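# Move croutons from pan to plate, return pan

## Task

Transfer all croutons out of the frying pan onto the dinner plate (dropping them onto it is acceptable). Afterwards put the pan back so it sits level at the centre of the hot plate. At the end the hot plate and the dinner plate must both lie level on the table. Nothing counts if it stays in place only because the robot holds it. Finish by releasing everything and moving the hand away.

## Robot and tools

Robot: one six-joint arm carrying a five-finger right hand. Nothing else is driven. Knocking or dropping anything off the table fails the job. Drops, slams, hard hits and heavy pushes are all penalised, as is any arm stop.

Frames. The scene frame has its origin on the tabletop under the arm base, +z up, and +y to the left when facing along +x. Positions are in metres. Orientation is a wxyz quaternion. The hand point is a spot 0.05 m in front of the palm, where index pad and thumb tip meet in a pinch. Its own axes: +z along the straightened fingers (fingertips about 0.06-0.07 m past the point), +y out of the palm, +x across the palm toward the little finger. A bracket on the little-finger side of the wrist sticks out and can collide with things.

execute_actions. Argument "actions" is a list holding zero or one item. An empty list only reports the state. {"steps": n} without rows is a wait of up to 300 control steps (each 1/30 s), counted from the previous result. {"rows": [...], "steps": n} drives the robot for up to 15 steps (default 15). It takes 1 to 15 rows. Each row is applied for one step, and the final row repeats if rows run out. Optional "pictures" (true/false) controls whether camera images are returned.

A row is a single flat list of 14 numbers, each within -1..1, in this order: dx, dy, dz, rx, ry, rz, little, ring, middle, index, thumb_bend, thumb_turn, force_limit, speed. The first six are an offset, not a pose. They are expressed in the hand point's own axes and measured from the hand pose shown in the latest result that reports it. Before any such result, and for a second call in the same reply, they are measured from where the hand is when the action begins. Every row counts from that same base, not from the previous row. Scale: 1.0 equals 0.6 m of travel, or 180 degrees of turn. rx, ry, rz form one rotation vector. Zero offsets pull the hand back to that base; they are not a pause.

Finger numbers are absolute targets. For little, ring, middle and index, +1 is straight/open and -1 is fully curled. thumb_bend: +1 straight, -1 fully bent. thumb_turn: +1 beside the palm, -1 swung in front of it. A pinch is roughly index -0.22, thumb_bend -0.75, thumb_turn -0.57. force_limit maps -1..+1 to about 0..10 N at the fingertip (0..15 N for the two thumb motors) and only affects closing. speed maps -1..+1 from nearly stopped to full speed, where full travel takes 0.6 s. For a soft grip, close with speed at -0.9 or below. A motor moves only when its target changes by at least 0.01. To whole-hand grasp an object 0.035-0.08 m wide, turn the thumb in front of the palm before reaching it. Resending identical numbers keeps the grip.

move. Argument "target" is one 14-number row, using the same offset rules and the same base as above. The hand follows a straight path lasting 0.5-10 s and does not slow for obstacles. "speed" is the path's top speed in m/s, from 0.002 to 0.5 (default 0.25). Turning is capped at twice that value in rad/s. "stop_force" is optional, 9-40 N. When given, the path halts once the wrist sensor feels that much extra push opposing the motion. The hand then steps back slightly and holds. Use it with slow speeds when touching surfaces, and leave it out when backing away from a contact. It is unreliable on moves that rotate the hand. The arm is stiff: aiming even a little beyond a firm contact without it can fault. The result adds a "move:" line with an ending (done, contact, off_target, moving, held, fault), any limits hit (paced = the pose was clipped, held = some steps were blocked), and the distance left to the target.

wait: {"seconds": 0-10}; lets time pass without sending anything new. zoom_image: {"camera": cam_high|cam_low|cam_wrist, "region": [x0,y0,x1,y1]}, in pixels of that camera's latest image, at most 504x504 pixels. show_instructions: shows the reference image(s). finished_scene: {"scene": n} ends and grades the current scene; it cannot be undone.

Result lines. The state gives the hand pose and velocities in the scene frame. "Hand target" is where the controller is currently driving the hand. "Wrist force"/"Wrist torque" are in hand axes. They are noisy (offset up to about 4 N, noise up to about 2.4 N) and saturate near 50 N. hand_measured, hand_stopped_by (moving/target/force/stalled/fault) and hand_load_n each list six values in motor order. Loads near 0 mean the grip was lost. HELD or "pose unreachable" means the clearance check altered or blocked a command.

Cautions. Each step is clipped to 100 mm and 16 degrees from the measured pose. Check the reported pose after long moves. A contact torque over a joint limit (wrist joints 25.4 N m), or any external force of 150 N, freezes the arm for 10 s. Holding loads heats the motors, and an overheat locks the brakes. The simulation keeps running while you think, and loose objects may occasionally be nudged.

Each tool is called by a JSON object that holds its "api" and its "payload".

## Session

{"api": "execute_actions", "payload": {"actions": []}}

Scene clock: 0.00 s of 6600.00 s.
end_effector_position=(+0.6696, -0.2418, +0.1653) hand_measured=(+1.000, +1.000, +1.000, +1.000, +1.000, +1.000) hand_load_n=(+0.0, +0.0, +0.0, +0.0, +0.0, +0.0) hand_stopped_by=(target, target, target, target, target, target) hand_force_limit=0.00 hand_speed=-0.80 end_effector_quat_wxyz=(+0.139, +0.859, +0.437, -0.228) end_effector_velocity=(-0.000, +0.000, +0.000) end_effector_angular_velocity=(+0.000, +0.001, +0.000)
Joint positions: [-0.327 -0.845  0.984  1.129  1.611  0.236]
Joint velocities: [ 0.     0.    -0.     0.001  0.    -0.   ]
Motor temperatures (°C, as the motors report them): [33 31 32 36 38 33]
Wrist force (N, on the end effector, along its own x y z axes, offset not removed): no reading
Wrist torque (N m, same axes, about the end effector's origin, offset not removed): no reading
Hand target: +0.670, -0.242, +0.165; +0.139, +0.859, +0.437, -0.228
camera_calibration (this result's frames):
cam_wrist: T_world_to_cam=[[0.757389, -0.630536, 0.169666, -0.684776], [-0.37806, -0.211603, 0.901274, 0.0461246], [-0.532383, -0.746759, -0.398647, 0.371927], [0, 0, 0, 1]] pos_world=[0.734087, -0.144276, 0.222879]

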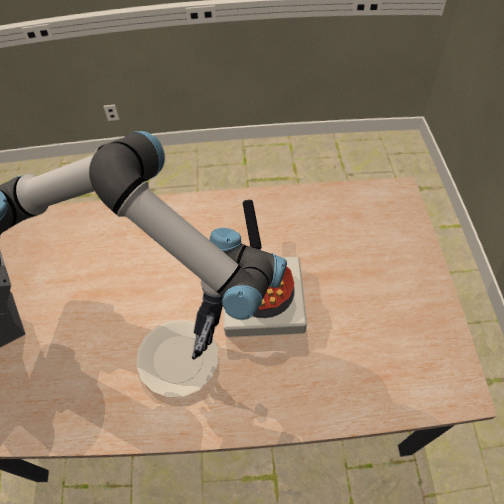

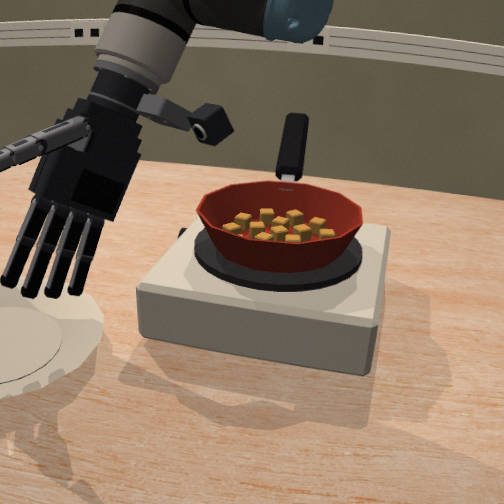

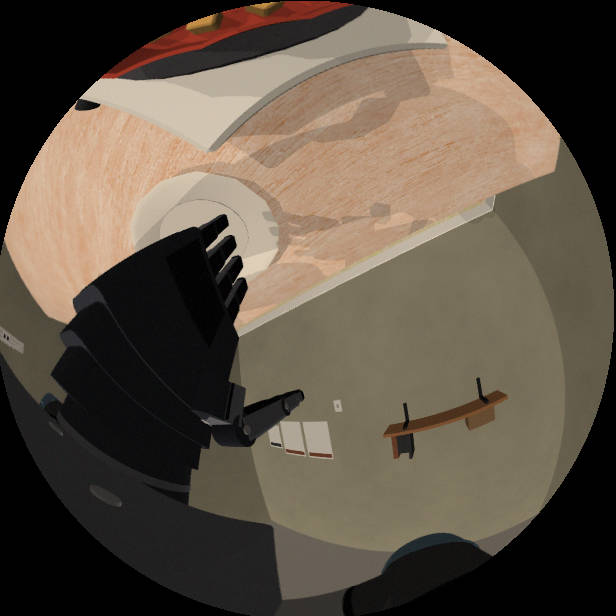

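{"api": "zoom_image", "payload": {"camera": "cam_high", "region": [200, 180, 360, 340]}}

{"api": "zoom_image", "payload": {"camera": "cam_low", "region": [180, 100, 420, 300]}}

Region (200, 180, 360, 340) of cam_high's 504x504 image, scaled by 3.150, with more detail than that image has.

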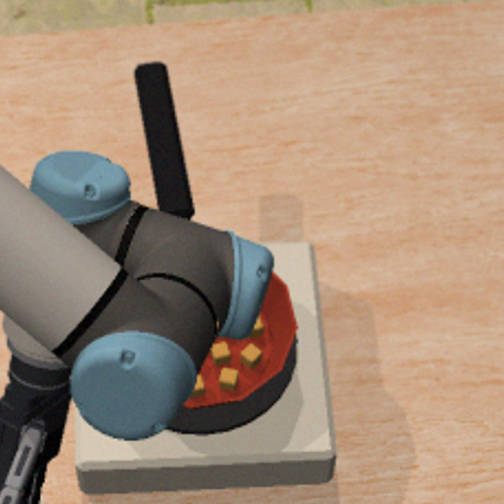

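Region (180, 100, 420, 300) of cam_low's 504x504 image, scaled by 2.100, with more detail than that image has.

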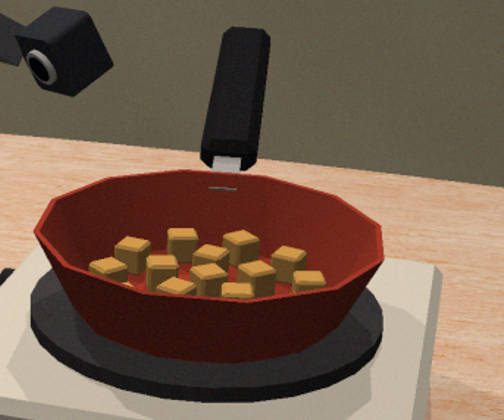

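{"api": "move", "payload": {"target": [0.102,-0.132,-0.388,-0.2385,-0.3275,-0.293,1,1,1,1,1,-0.2,1,0.5], "speed": 0.35}}

Scene clock: 23.27 s of 6600.00 s.
end_effector_position=(+0.6996, -0.0521, +0.3306) hand_measured=(+1.000, +1.000, +1.000, +1.000, +1.000, -0.200) hand_load_n=(+0.0, +0.0, +0.0, +0.0, +0.0, +0.0) hand_stopped_by=(target, target, target, target, target, target) hand_force_limit=1.00 hand_speed=0.50 end_effector_quat_wxyz=(+0.495, +0.276, +0.677, -0.470) end_effector_velocity=(+0.000, -0.000, -0.000) end_effector_angular_velocity=(-0.005, -0.000, +0.013)
Joint positions: [ 0.043 -1.435  1.783 -0.193  2.558 -1.191]
Joint velocities: [-0.004 -0.007  0.015 -0.031 -0.01  -0.022]
Motor temperatures (°C, as the motors report them): [33 31 32 36 38 33]
Wrist force (N, on the end effector, along its own x y z axes, offset not removed): [-2.4 1.2 -6.0]
Wrist torque (N m, same axes, about the end effector's origin, offset not removed): [0.40 0.63 -0.32]
Hand target: +0.700, -0.052, +0.331; +0.495, +0.275, +0.677, -0.470
Off the commanded pose: 0.000 m, 0 deg.
After step 90, 17.33 s passed at rest.
move: done
camera_calibration (this result's frames):
cam_wrist: T_world_to_cam=[[0.844621, 0.482067, -0.232869, -0.485947], [-0.0759329, 0.538443, 0.839234, -0.203146], [0.529953, -0.691152, 0.491385, -0.439147], [0, 0, 0, 1]] pos_world=[0.627742, 0.0401241, 0.273116]

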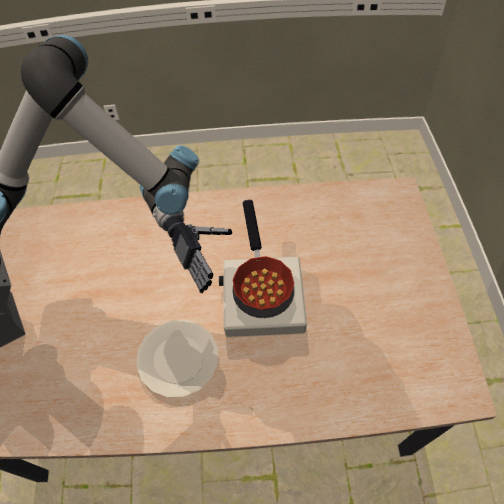

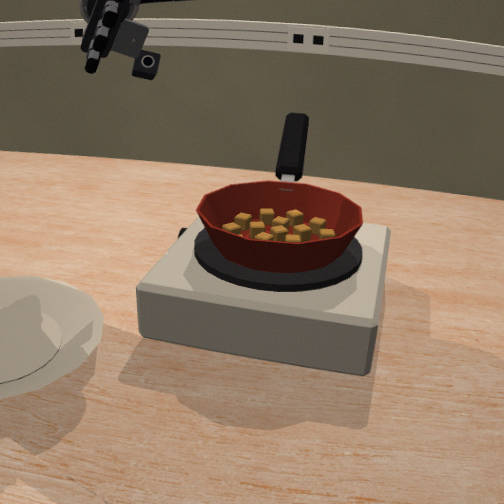

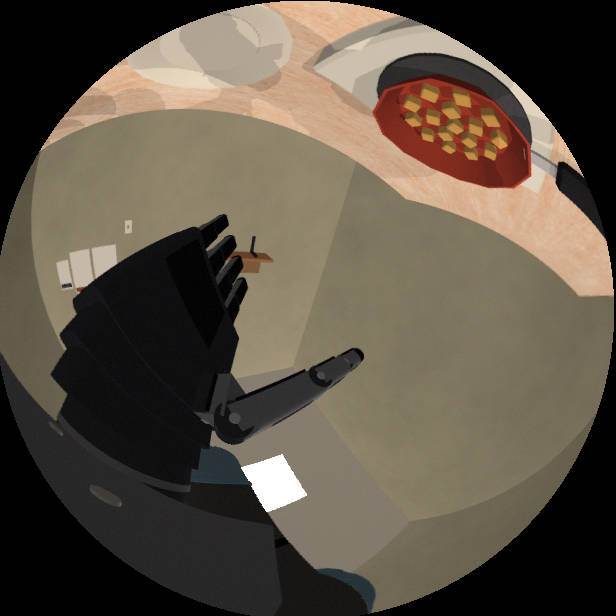

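{"api": "move", "payload": {"target": [0.125,0.333,-0.271,-0.2385,-0.3275,-0.293,1,1,1,1,1,-0.2,1,0.5], "speed": 0.35}}

{"api": "move", "payload": {"target": [0,0.115,0,0,0,0,1,1,1,1,1,-0.2,1,0.5], "speed": 0.1}}

Scene clock: 30.07 s of 6600.00 s.
end_effector_position=(+0.7735, +0.1699, +0.1997) hand_measured=(+1.000, +1.000, +1.000, +1.000, +1.000, -0.200) hand_load_n=(+0.0, +0.0, +0.0, +0.0, +0.0, +0.0) hand_stopped_by=(target, target, target, target, target, target) hand_force_limit=1.00 hand_speed=0.50 end_effector_quat_wxyz=(+0.562, -0.469, +0.522, -0.437) end_effector_velocity=(+0.001, +0.001, -0.001) end_effector_angular_velocity=(-0.007, +0.004, +0.007)
Joint positions: [ 0.029 -1.376  2.013 -1.218  1.483 -2.63 ]
Joint velocities: [-0.001 -0.    -0.005  0.007 -0.009 -0.006]
Motor temperatures (°C, as the motors report them): [33 31 32 36 38 33]
Wrist force (N, on the end effector, along its own x y z axes, offset not removed): [0.1 2.6 -0.7]
Wrist torque (N m, same axes, about the end effector's origin, offset not removed): [0.44 0.24 0.03]
Hand target: +0.774, +0.170, +0.200; +0.562, -0.470, +0.522, -0.437
Off the commanded pose: 0.000 m, 0 deg.
After step 90, 1.00 s passed at rest.
move: done
camera_calibration (this result's frames):
cam_wrist: T_world_to_cam=[[-0.0828782, 0.297993, -0.950963, 0.206186], [-0.635421, 0.719307, 0.28078, 0.306345], [0.767705, 0.627533, 0.129737, -0.59621], [0, 0, 0, 1]] pos_world=[0.66946, 0.0923427, 0.18741]

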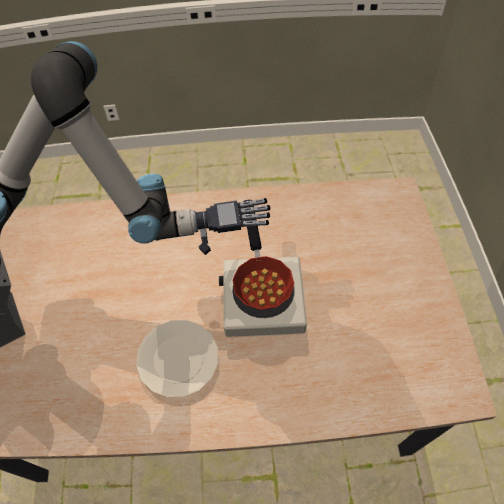

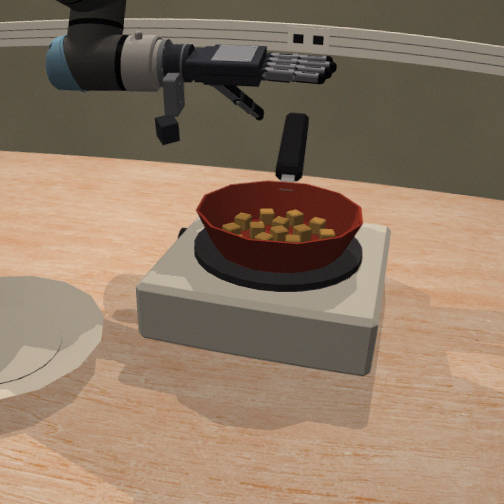

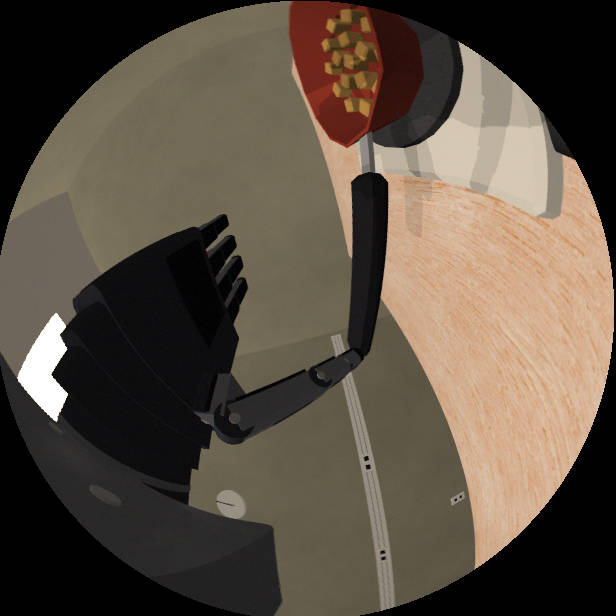

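Scene clock: 31.20 s of 6600.00 s.
end_effector_position=(+0.7735, +0.1822, +0.1319) hand_measured=(+1.000, +1.000, +1.000, +1.000, +1.000, -0.200) hand_load_n=(+0.0, +0.0, +0.0, +0.0, +0.0, +0.0) hand_stopped_by=(target, target, target, target, target, target) hand_force_limit=1.00 hand_speed=0.50 end_effector_quat_wxyz=(+0.562, -0.469, +0.522, -0.437) end_effector_velocity=(+0.001, +0.001, -0.001) end_effector_angular_velocity=(-0.000, -0.002, +0.000)
Joint positions: [ 0.098 -1.21   1.954 -1.323  1.541 -2.668]
Joint velocities: [ 0.002  0.003 -0.004 -0.002  0.002 -0.001]
Motor temperatures (°C, as the motors report them): [33 31 32 36 38 33]
Wrist force (N, on the end effector, along its own x y z axes, offset not removed): [-1.2 -1.0 0.7]
Wrist torque (N m, same axes, about the end effector's origin, offset not removed): [0.16 0.36 0.02]
Hand target: +0.774, +0.182, +0.132; +0.562, -0.469, +0.522, -0.437
Off the commanded pose: 0.000 m, 0 deg.
move: done
camera_calibration (this result's frames):
cam_wrist: T_world_to_cam=[[-0.0829141, 0.298067, -0.950937, 0.138097], [-0.635372, 0.719317, 0.280866, 0.316524], [0.767742, 0.627486, 0.129742, -0.595158], [0, 0, 0, 1]] pos_world=[0.669488, 0.104611, 0.119638]

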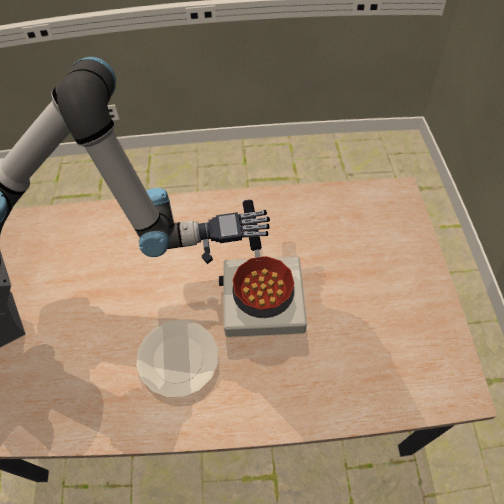

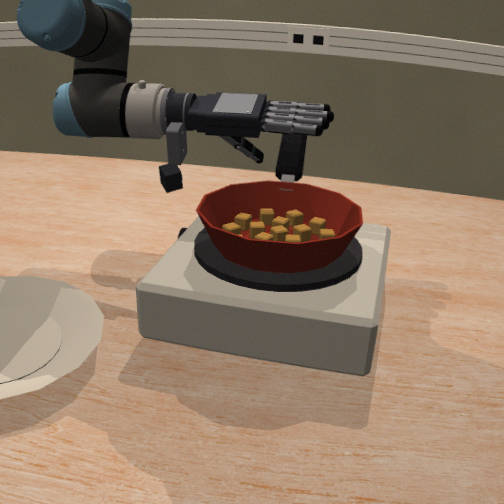

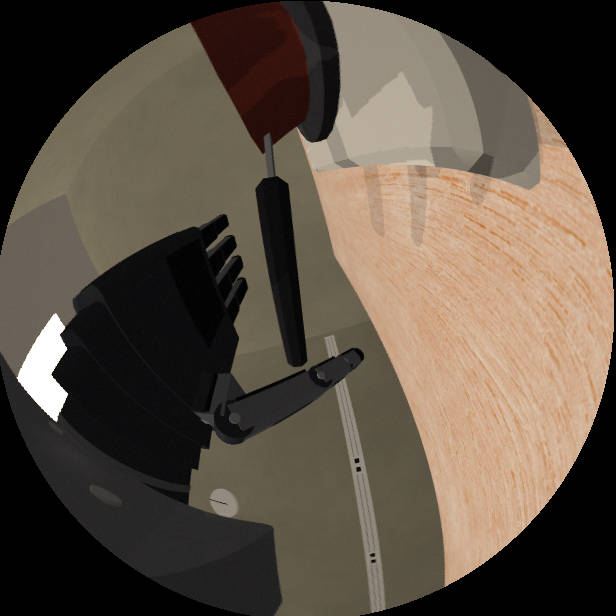

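{"api": "move", "payload": {"target": [-0.033,0.03,0.091,-0.033,-0.02,0,1,1,1,1,1,-0.2,1,0.5], "speed": 0.06}}

Scene clock: 48.33 s of 6600.00 s.
end_effector_position=(+0.8263, +0.2087, +0.1186) hand_measured=(+1.000, +1.000, +1.000, +1.000, +1.000, -0.200) hand_load_n=(+0.0, +0.0, +0.0, +0.0, +0.0, +0.0) hand_stopped_by=(target, target, target, target, target, target) hand_force_limit=1.00 hand_speed=0.50 end_effector_quat_wxyz=(+0.553, -0.511, +0.526, -0.394) end_effector_velocity=(+0.002, +0.001, -0.000) end_effector_angular_velocity=(-0.001, +0.002, +0.002)
Joint positions: [ 0.103 -1.172  1.749 -1.092  1.442 -2.675]
Joint velocities: [-0.     0.001 -0.007  0.007 -0.003 -0.001]
Motor temperatures (°C, as the motors report them): [33 31 32 36 38 33]
Wrist force (N, on the end effector, along its own x y z axes, offset not removed): [1.8 -3.0 -0.2]
Wrist torque (N m, same axes, about the end effector's origin, offset not removed): [-0.22 -0.40 -0.01]
Hand target: +0.827, +0.209, +0.119; +0.553, -0.511, +0.526, -0.394
Off the commanded pose: 0.000 m, 0 deg.
After step 90, 12.70 s passed at rest.
move: done
camera_calibration (this result's frames):
cam_wrist: T_world_to_cam=[[-0.191542, 0.279816, -0.940752, 0.214262], [-0.663246, 0.669631, 0.334214, 0.361791], [0.723475, 0.687966, 0.0573244, -0.618116], [0, 0, 0, 1]] pos_world=[0.728188, 0.123022, 0.116085]

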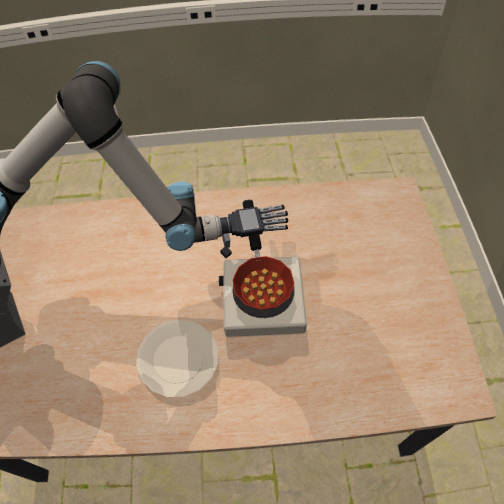

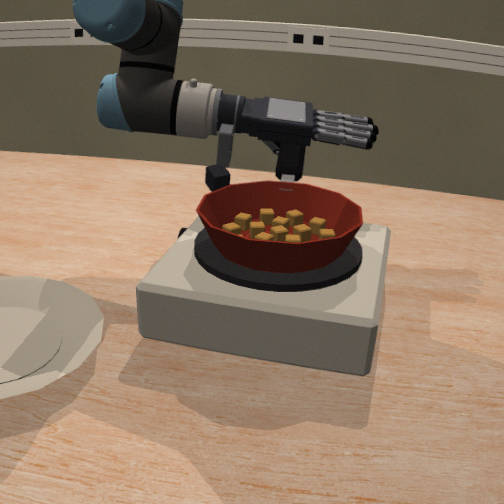

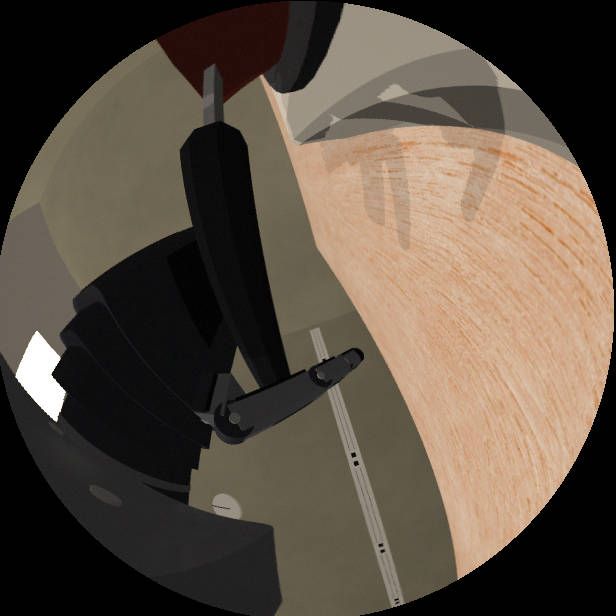

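{"api": "move", "payload": {"target": [0.012,0.011,0.003,0,0,0,-1,-1,-1,-1,0.2,0.1,1,-0.3], "speed": 0.02}}

{"api": "move", "payload": {"target": [0,0,0,0,0,0,-1,-1,-1,-1,-1,0.1,1,-0.4]}}

Scene clock: 54.13 s of 6600.00 s.
end_effector_position=(+0.8284, +0.2031, +0.1106) hand_measured=(-1.000, -1.000, -1.000, -1.000, +0.200, +0.100) hand_load_n=(+0.5, +1.0, +0.0, +0.0, +0.0, +0.0) hand_stopped_by=(target, target, target, target, target, target) hand_force_limit=1.00 hand_speed=-0.30 end_effector_quat_wxyz=(+0.553, -0.511, +0.526, -0.394) end_effector_velocity=(-0.001, -0.000, -0.001) end_effector_angular_velocity=(-0.000, +0.001, -0.000)
Joint positions: [ 0.097 -1.152  1.739 -1.102  1.437 -2.672]
Joint velocities: [ 0.     0.001  0.001 -0.    -0.    -0.   ]
Motor temperatures (°C, as the motors report them): [33 31 32 36 38 33]
Wrist force (N, on the end effector, along its own x y z axes, offset not removed): [-0.1 3.0 -1.4]
Wrist torque (N m, same axes, about the end effector's origin, offset not removed): [0.59 0.16 0.11]
Hand target: +0.828, +0.203, +0.111; +0.553, -0.511, +0.526, -0.394
Off the commanded pose: 0.000 m, 0 deg.
After step 90, 0.80 s passed at rest.
move: done
camera_calibration (this result's frames):
cam_wrist: T_world_to_cam=[[-0.19157, 0.279812, -0.940748, 0.208805], [-0.663252, 0.669617, 0.33423, 0.369602], [0.723462, 0.687981, 0.0573071, -0.615271], [0, 0, 0, 1]] pos_world=[0.730265, 0.117378, 0.10816]

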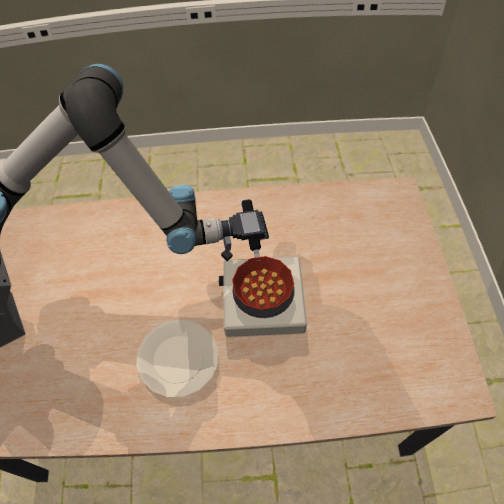

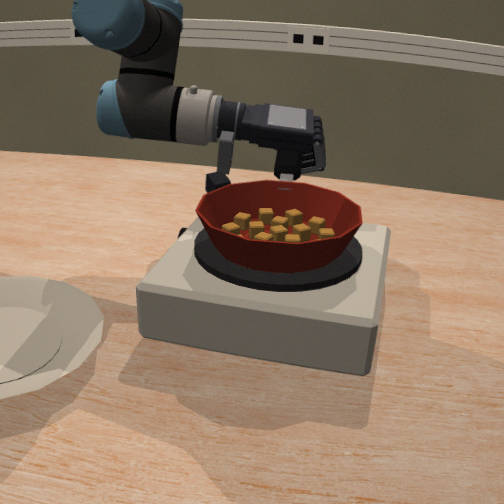

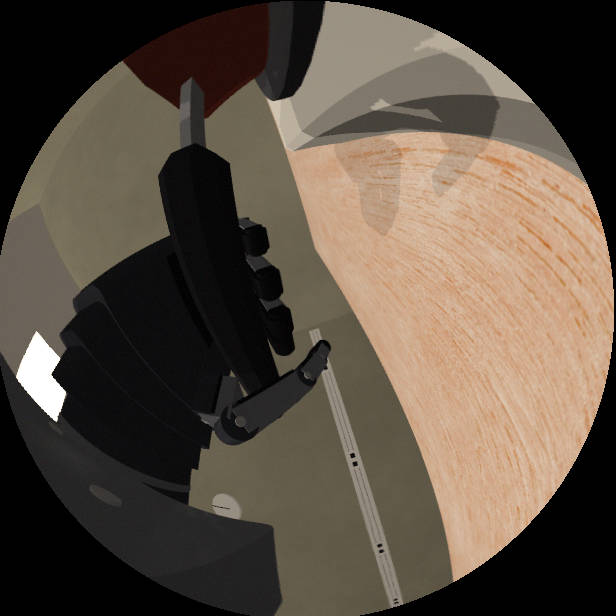

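Scene clock: 56.30 s of 6600.00 s.
end_effector_position=(+0.8284, +0.2031, +0.1106) hand_measured=(-1.000, -1.000, -1.000, -1.000, -0.992, +0.100) hand_load_n=(+0.0, +0.5, +0.0, -0.5, +5.0, +1.0) hand_stopped_by=(target, target, target, target, target, target) hand_force_limit=1.00 hand_speed=-0.40 end_effector_quat_wxyz=(+0.553, -0.511, +0.526, -0.394) end_effector_velocity=(+0.000, +0.000, +0.000) end_effector_angular_velocity=(-0.000, -0.001, -0.000)
Joint positions: [ 0.097 -1.152  1.739 -1.102  1.437 -2.672]
Joint velocities: [ 0. -0. -0. -0.  0. -0.]
Motor temperatures (°C, as the motors report them): [33 31 32 36 38 33]
Wrist force (N, on the end effector, along its own x y z axes, offset not removed): [2.5 4.4 3.5]
Wrist torque (N m, same axes, about the end effector's origin, offset not removed): [0.39 -0.50 0.23]
Hand target: +0.828, +0.203, +0.111; +0.553, -0.511, +0.526, -0.394
Off the commanded pose: 0.000 m, 0 deg.
move: done
camera_calibration (this result's frames):
cam_wrist: T_world_to_cam=[[-0.19157, 0.279811, -0.940748, 0.208804], [-0.663252, 0.669617, 0.334229, 0.369602], [0.723462, 0.687981, 0.0573072, -0.615271], [0, 0, 0, 1]] pos_world=[0.730265, 0.117378, 0.10816]

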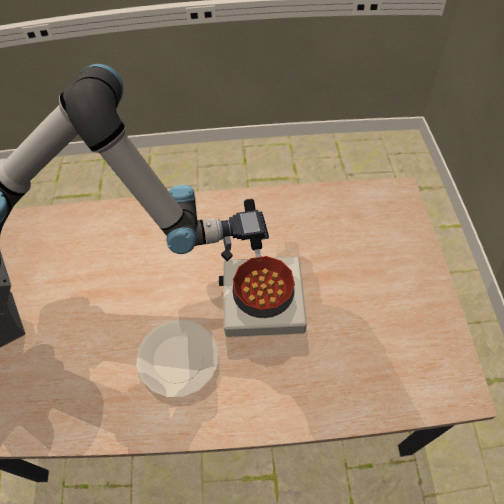

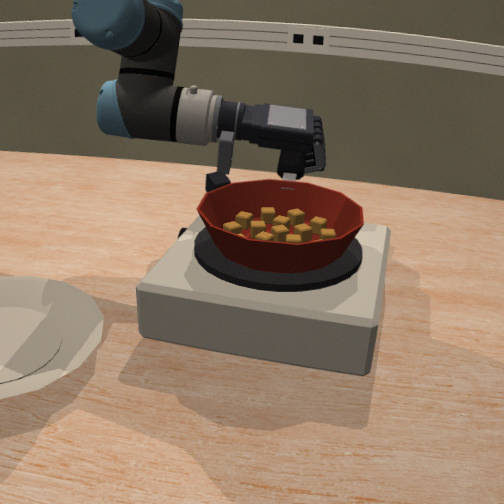

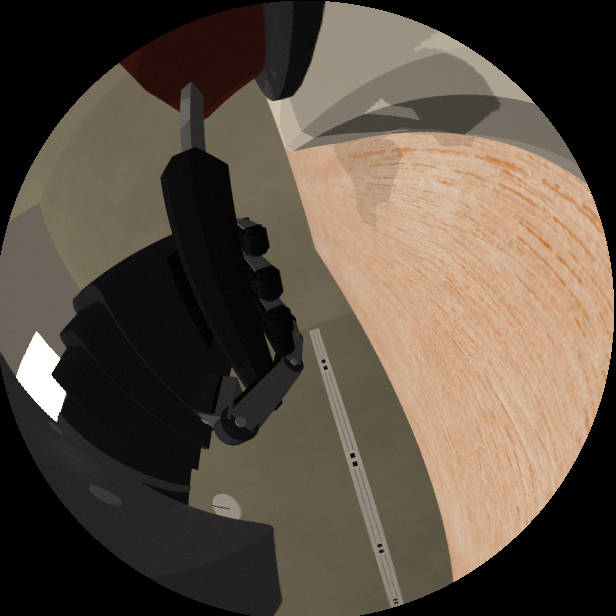

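{"api": "move", "payload": {"target": [0,0,0,0,0,0,-1,-1,-1,-1,-1,0.3,1,-0.6]}}

{"api": "move", "payload": {"target": [-0.015,-0.082,-0.006,0.025,0,0,-1,-1,-1,-1,-1,0.3,1,-0.6], "speed": 0.05}}

Scene clock: 59.87 s of 6600.00 s.
end_effector_position=(+0.8284, +0.2031, +0.1107) hand_measured=(-1.000, -1.000, -1.000, -1.000, -0.990, +0.298) hand_load_n=(+0.0, +0.0, +0.0, +0.0, +6.0, -11.0) hand_stopped_by=(target, target, target, target, target, target) hand_force_limit=1.00 hand_speed=-0.60 end_effector_quat_wxyz=(+0.553, -0.511, +0.526, -0.394) end_effector_velocity=(+0.000, +0.000, +0.001) end_effector_angular_velocity=(+0.001, -0.001, +0.000)
Joint positions: [ 0.097 -1.152  1.739 -1.102  1.437 -2.672]
Joint velocities: [-0.    -0.002  0.     0.    -0.     0.   ]
Motor temperatures (°C, as the motors report them): [33 31 32 36 38 33]
Wrist force (N, on the end effector, along its own x y z axes, offset not removed): [2.6 2.1 0.3]
Wrist torque (N m, same axes, about the end effector's origin, offset not removed): [0.99 -0.34 -0.03]
Hand target: +0.828, +0.203, +0.111; +0.553, -0.511, +0.526, -0.394
Off the commanded pose: 0.000 m, 0 deg.
move: done
camera_calibration (this result's frames):
cam_wrist: T_world_to_cam=[[-0.191532, 0.279805, -0.940757, 0.208792], [-0.663263, 0.669622, 0.334198, 0.369624], [0.723462, 0.68798, 0.0573304, -0.615277], [0, 0, 0, 1]] pos_world=[0.730278, 0.117368, 0.108169]

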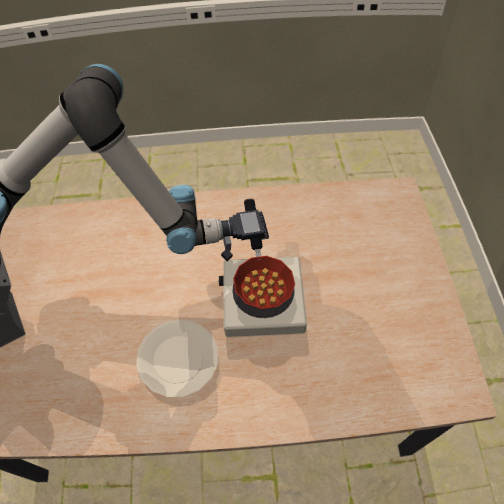

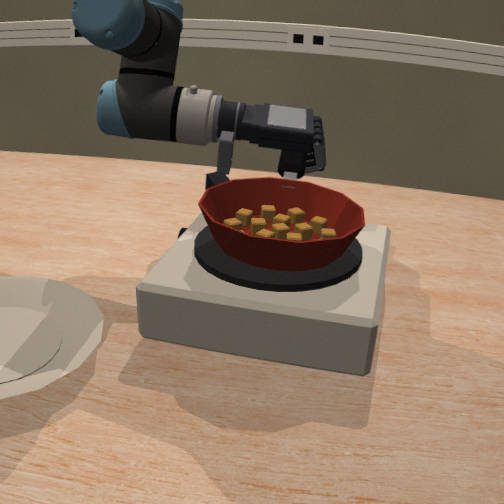

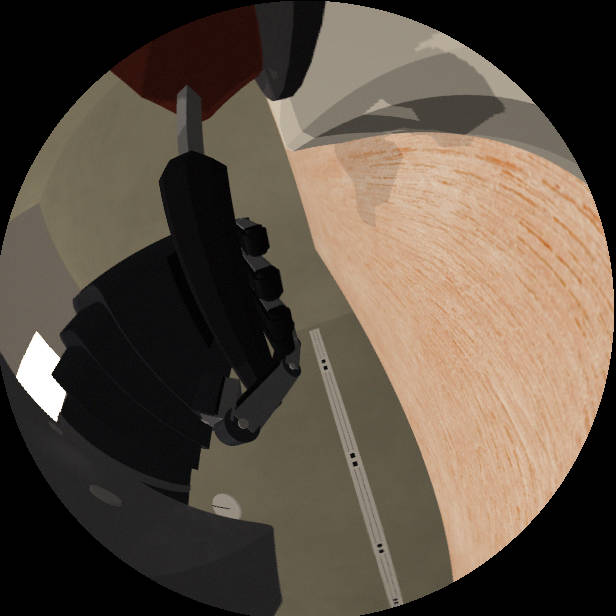

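Scene clock: 61.23 s of 6600.00 s.
end_effector_position=(+0.8287, +0.2031, +0.1606) hand_measured=(-1.000, -1.000, -1.000, -1.000, -0.990, +0.298) hand_load_n=(+4.0, +3.5, +0.0, +0.0, +6.5, -5.5) hand_stopped_by=(target, target, target, target, target, target) hand_force_limit=1.00 hand_speed=-0.60 end_effector_quat_wxyz=(+0.573, -0.489, +0.510, -0.415) end_effector_velocity=(+0.000, +0.000, +0.003) end_effector_angular_velocity=(+0.000, -0.005, -0.000)
Joint positions: [ 0.085 -1.234  1.802 -1.154  1.463 -2.657]
Joint velocities: [-0.    -0.005  0.002 -0.002  0.001  0.   ]
Motor temperatures (°C, as the motors report them): [33 31 32 36 38 33]
Wrist force (N, on the end effector, along its own x y z axes, offset not removed): [1.1 3.5 -1.2]
Wrist torque (N m, same axes, about the end effector's origin, offset not removed): [0.05 0.23 0.89]
Hand target: +0.829, +0.203, +0.161; +0.573, -0.489, +0.510, -0.415
Off the commanded pose: 0.000 m, 0 deg.
move: done
camera_calibration (this result's frames):
cam_wrist: T_world_to_cam=[[-0.115418, 0.292028, -0.94942, 0.191677], [-0.677621, 0.675724, 0.290219, 0.370793], [0.726298, 0.676843, 0.119894, -0.628471], [0, 0, 0, 1]] pos_world=[0.729837, 0.118848, 0.14972]

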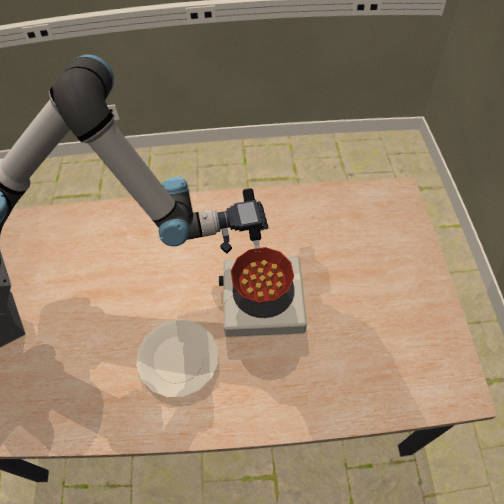

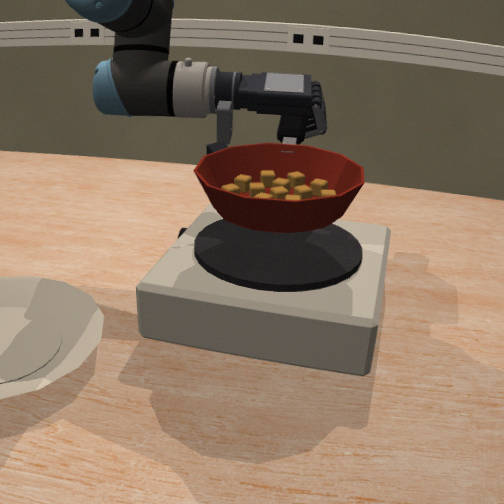

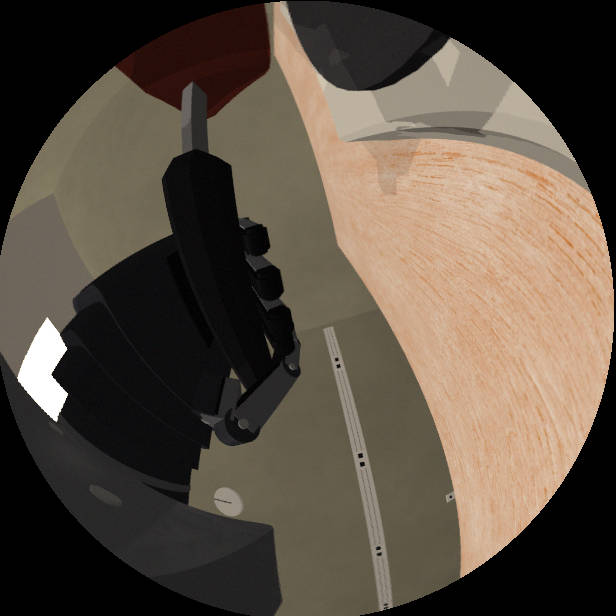

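{"api": "move", "payload": {"target": [0.143,-0.177,-0.19,0.053,0.17,0.106,-1,-1,-1,-1,-1,0.3,1,-0.6], "speed": 0.15}}

{"api": "move", "payload": {"target": [0.067,-0.127,-0.03,0,0,0.139,-1,-1,-1,-1,-1,0.3,1,-0.6], "speed": 0.12}}

{"api": "zoom_image", "payload": {"camera": "cam_high", "region": [100, 220, 300, 420]}}

Scene clock: 71.10 s of 6600.00 s.
end_effector_position=(+0.7300, +0.0849, +0.2496) hand_measured=(-1.000, -1.000, -1.000, -1.000, -0.990, +0.298) hand_load_n=(+3.5, +3.5, +0.0, +0.0, +6.5, -6.0) hand_stopped_by=(target, target, target, target, target, target) hand_force_limit=1.00 hand_speed=-0.60 end_effector_quat_wxyz=(+0.517, -0.225, +0.680, -0.469) end_effector_velocity=(-0.001, -0.001, +0.002) end_effector_angular_velocity=(+0.004, +0.000, -0.006)
Joint positions: [ 0.047 -1.515  2.092 -0.957  1.948 -2.269]
Joint velocities: [-0.001 -0.005  0.001  0.008  0.004  0.006]
Motor temperatures (°C, as the motors report them): [33 31 32 36 38 33]
Wrist force (N, on the end effector, along its own x y z axes, offset not removed): [1.3 10.4 -3.7]
Wrist torque (N m, same axes, about the end effector's origin, offset not removed): [1.41 0.18 1.10]
Hand target: +0.730, +0.085, +0.250; +0.517, -0.225, +0.680, -0.469
Off the commanded pose: 0.000 m, 0 deg.
After step 90, 4.27 s passed at rest.
move: done
camera_calibration (this result's frames):
cam_wrist: T_world_to_cam=[[0.156575, 0.586509, -0.794664, 0.0370289], [-0.262601, 0.800349, 0.538964, -0.0176474], [0.952116, 0.124292, 0.279333, -0.645231], [0, 0, 0, 1]] pos_world=[0.603903, 0.0726031, 0.219171]

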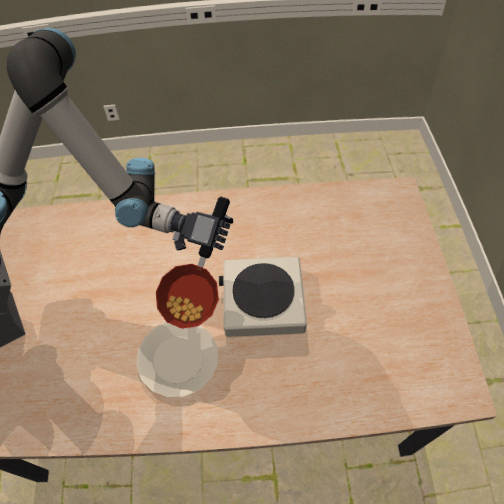

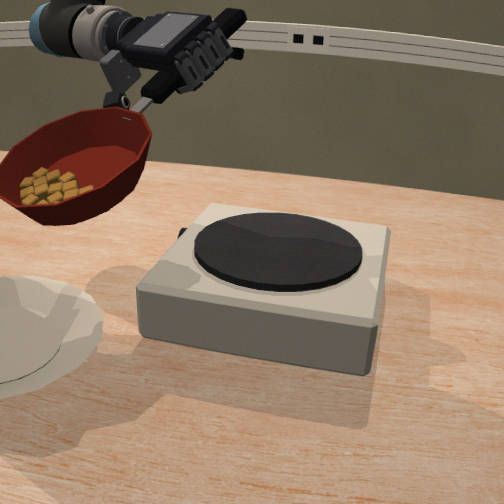

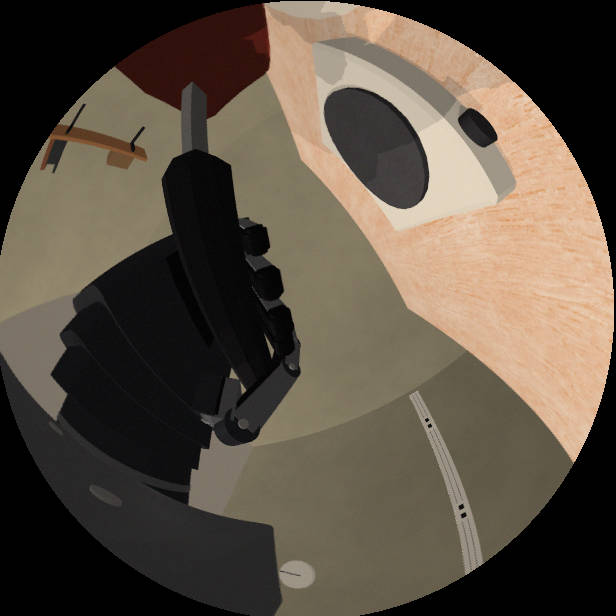

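Scene clock: 73.33 s of 6600.00 s.
end_effector_position=(+0.6854, +0.0255, +0.2964) hand_measured=(-1.000, -1.000, -1.000, -1.000, -0.990, +0.298) hand_load_n=(+2.5, +2.5, +0.0, +0.0, +5.5, -5.5) hand_stopped_by=(target, target, target, target, target, target) hand_force_limit=1.00 hand_speed=-0.60 end_effector_quat_wxyz=(+0.606, -0.073, +0.712, -0.346) end_effector_velocity=(-0.001, -0.001, +0.001) end_effector_angular_velocity=(+0.008, -0.003, +0.001)
Joint positions: [-0.164 -1.606  2.27  -1.022  1.752 -1.755]
Joint velocities: [-0.005 -0.003  0.005 -0.001 -0.006  0.011]
Motor temperatures (°C, as the motors report them): [33 31 32 36 38 33]
Wrist force (N, on the end effector, along its own x y z axes, offset not removed): [9.3 2.4 1.3]
Wrist torque (N m, same axes, about the end effector's origin, offset not removed): [0.08 -0.99 0.85]
Hand target: +0.685, +0.025, +0.296; +0.606, -0.072, +0.712, -0.346
Off the commanded pose: 0.000 m, 0 deg.
move: done
camera_calibration (this result's frames):
cam_wrist: T_world_to_cam=[[0.277884, 0.839254, -0.467369, -0.0705234], [-0.371209, 0.542553, 0.753552, 0.0103671], [0.885994, -0.0359083, 0.462305, -0.613276], [0, 0, 0, 1]] pos_world=[0.566804, 0.0315406, 0.242748]

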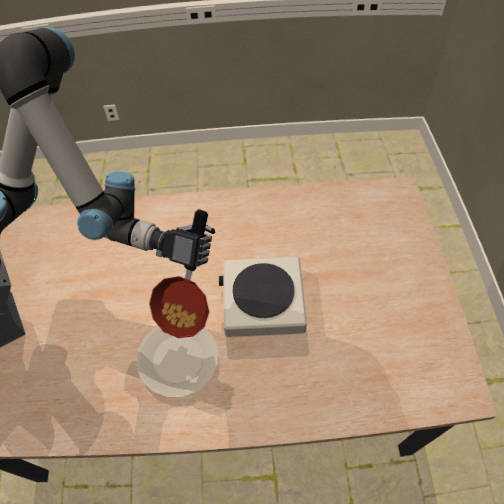

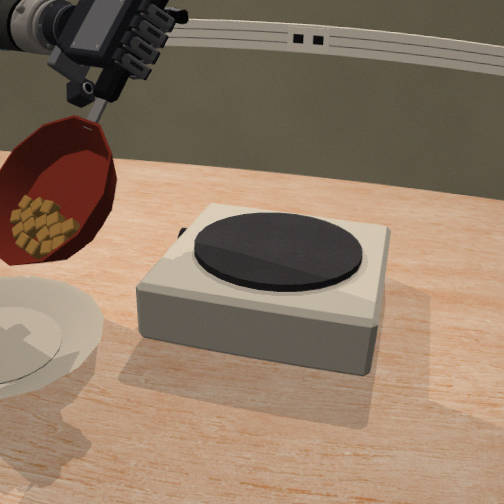

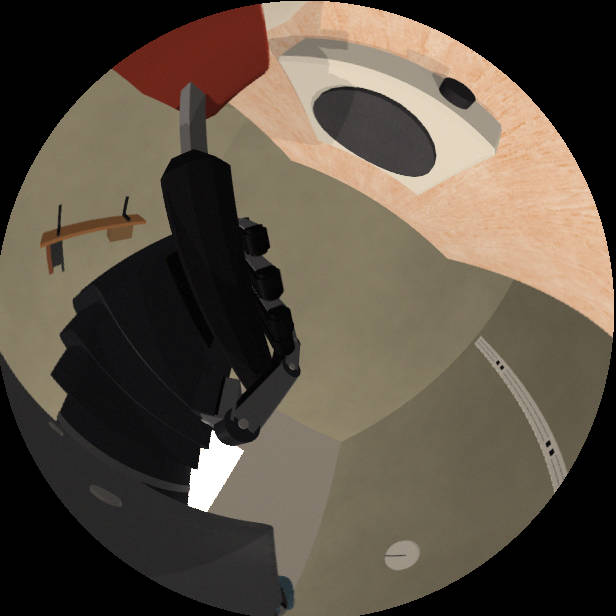

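Region (100, 220, 300, 420) of cam_high's 504x504 image, scaled by 2.520, with more detail than that image has.

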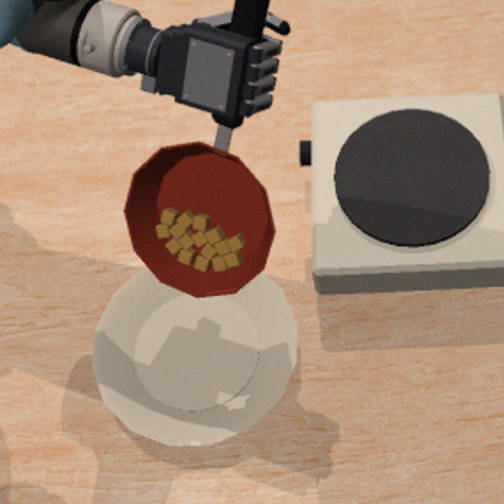

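{"api": "move", "payload": {"target": [0.038,-0.128,0.035,0,0,0.083,-1,-1,-1,-1,-1,0.34,1,-0.8], "speed": 0.06}}

{"api": "zoom_image", "payload": {"camera": "cam_high", "region": [100, 220, 300, 420]}}

Scene clock: 80.87 s of 6600.00 s.
end_effector_position=(+0.6746, -0.0524, +0.3219) hand_measured=(-1.000, -1.000, -1.000, -1.000, -0.990, +0.338) hand_load_n=(+2.0, +2.0, +0.0, +0.0, +6.0, -9.0) hand_stopped_by=(target, target, target, target, target, target) hand_force_limit=1.00 hand_speed=-0.80 end_effector_quat_wxyz=(+0.646, +0.020, +0.716, -0.265) end_effector_velocity=(-0.000, -0.002, -0.000) end_effector_angular_velocity=(+0.005, -0.001, -0.000)
Joint positions: [-0.387 -1.578  2.31  -1.084  1.541 -1.417]
Joint velocities: [-0.004  0.003  0.001 -0.002 -0.005  0.006]
Motor temperatures (°C, as the motors report them): [33 31 32 36 38 33]
Wrist force (N, on the end effector, along its own x y z axes, offset not removed): [1.3 1.2 -0.8]
Wrist torque (N m, same axes, about the end effector's origin, offset not removed): [0.19 0.48 0.08]
Hand target: +0.675, -0.053, +0.322; +0.646, +0.020, +0.716, -0.265
Off the commanded pose: 0.000 m, 0 deg.
After step 90, 2.00 s passed at rest.
move: done
camera_calibration (this result's frames):
cam_wrist: T_world_to_cam=[[0.320359, 0.920073, -0.225467, -0.0924728], [-0.451612, 0.357561, 0.817433, 0.0534114], [0.832716, -0.160048, 0.530064, -0.610606], [0, 0, 0, 1]] pos_world=[0.562207, -0.0317426, 0.259151]

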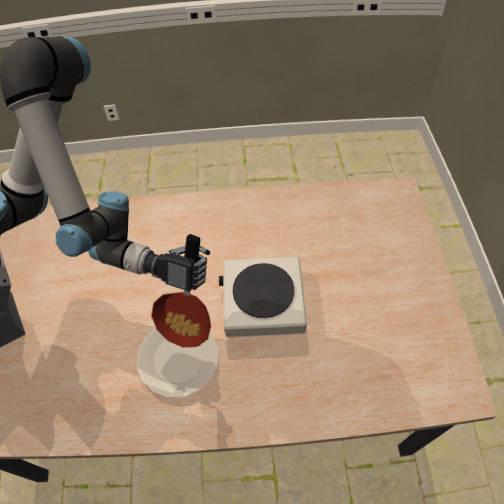

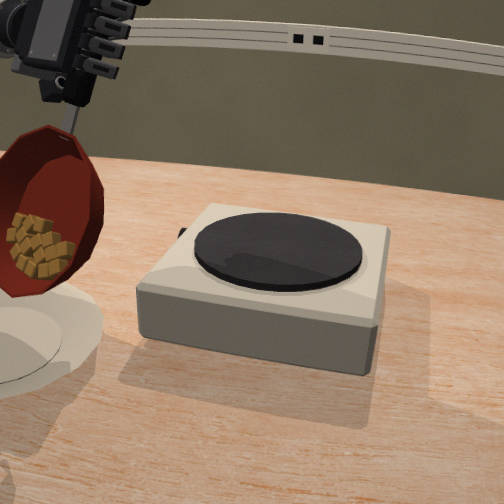

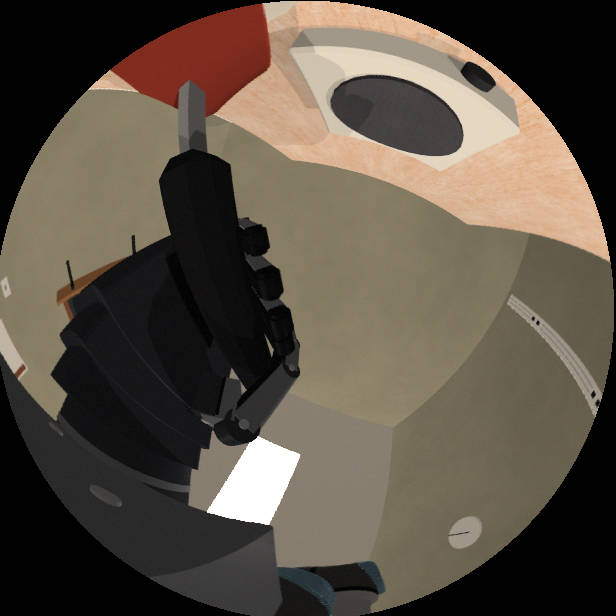

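Region (100, 220, 300, 420) of cam_high's 504x504 image, scaled by 2.520, with more detail than that image has.

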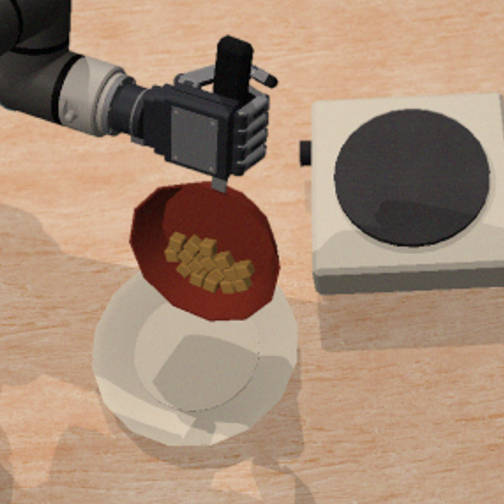

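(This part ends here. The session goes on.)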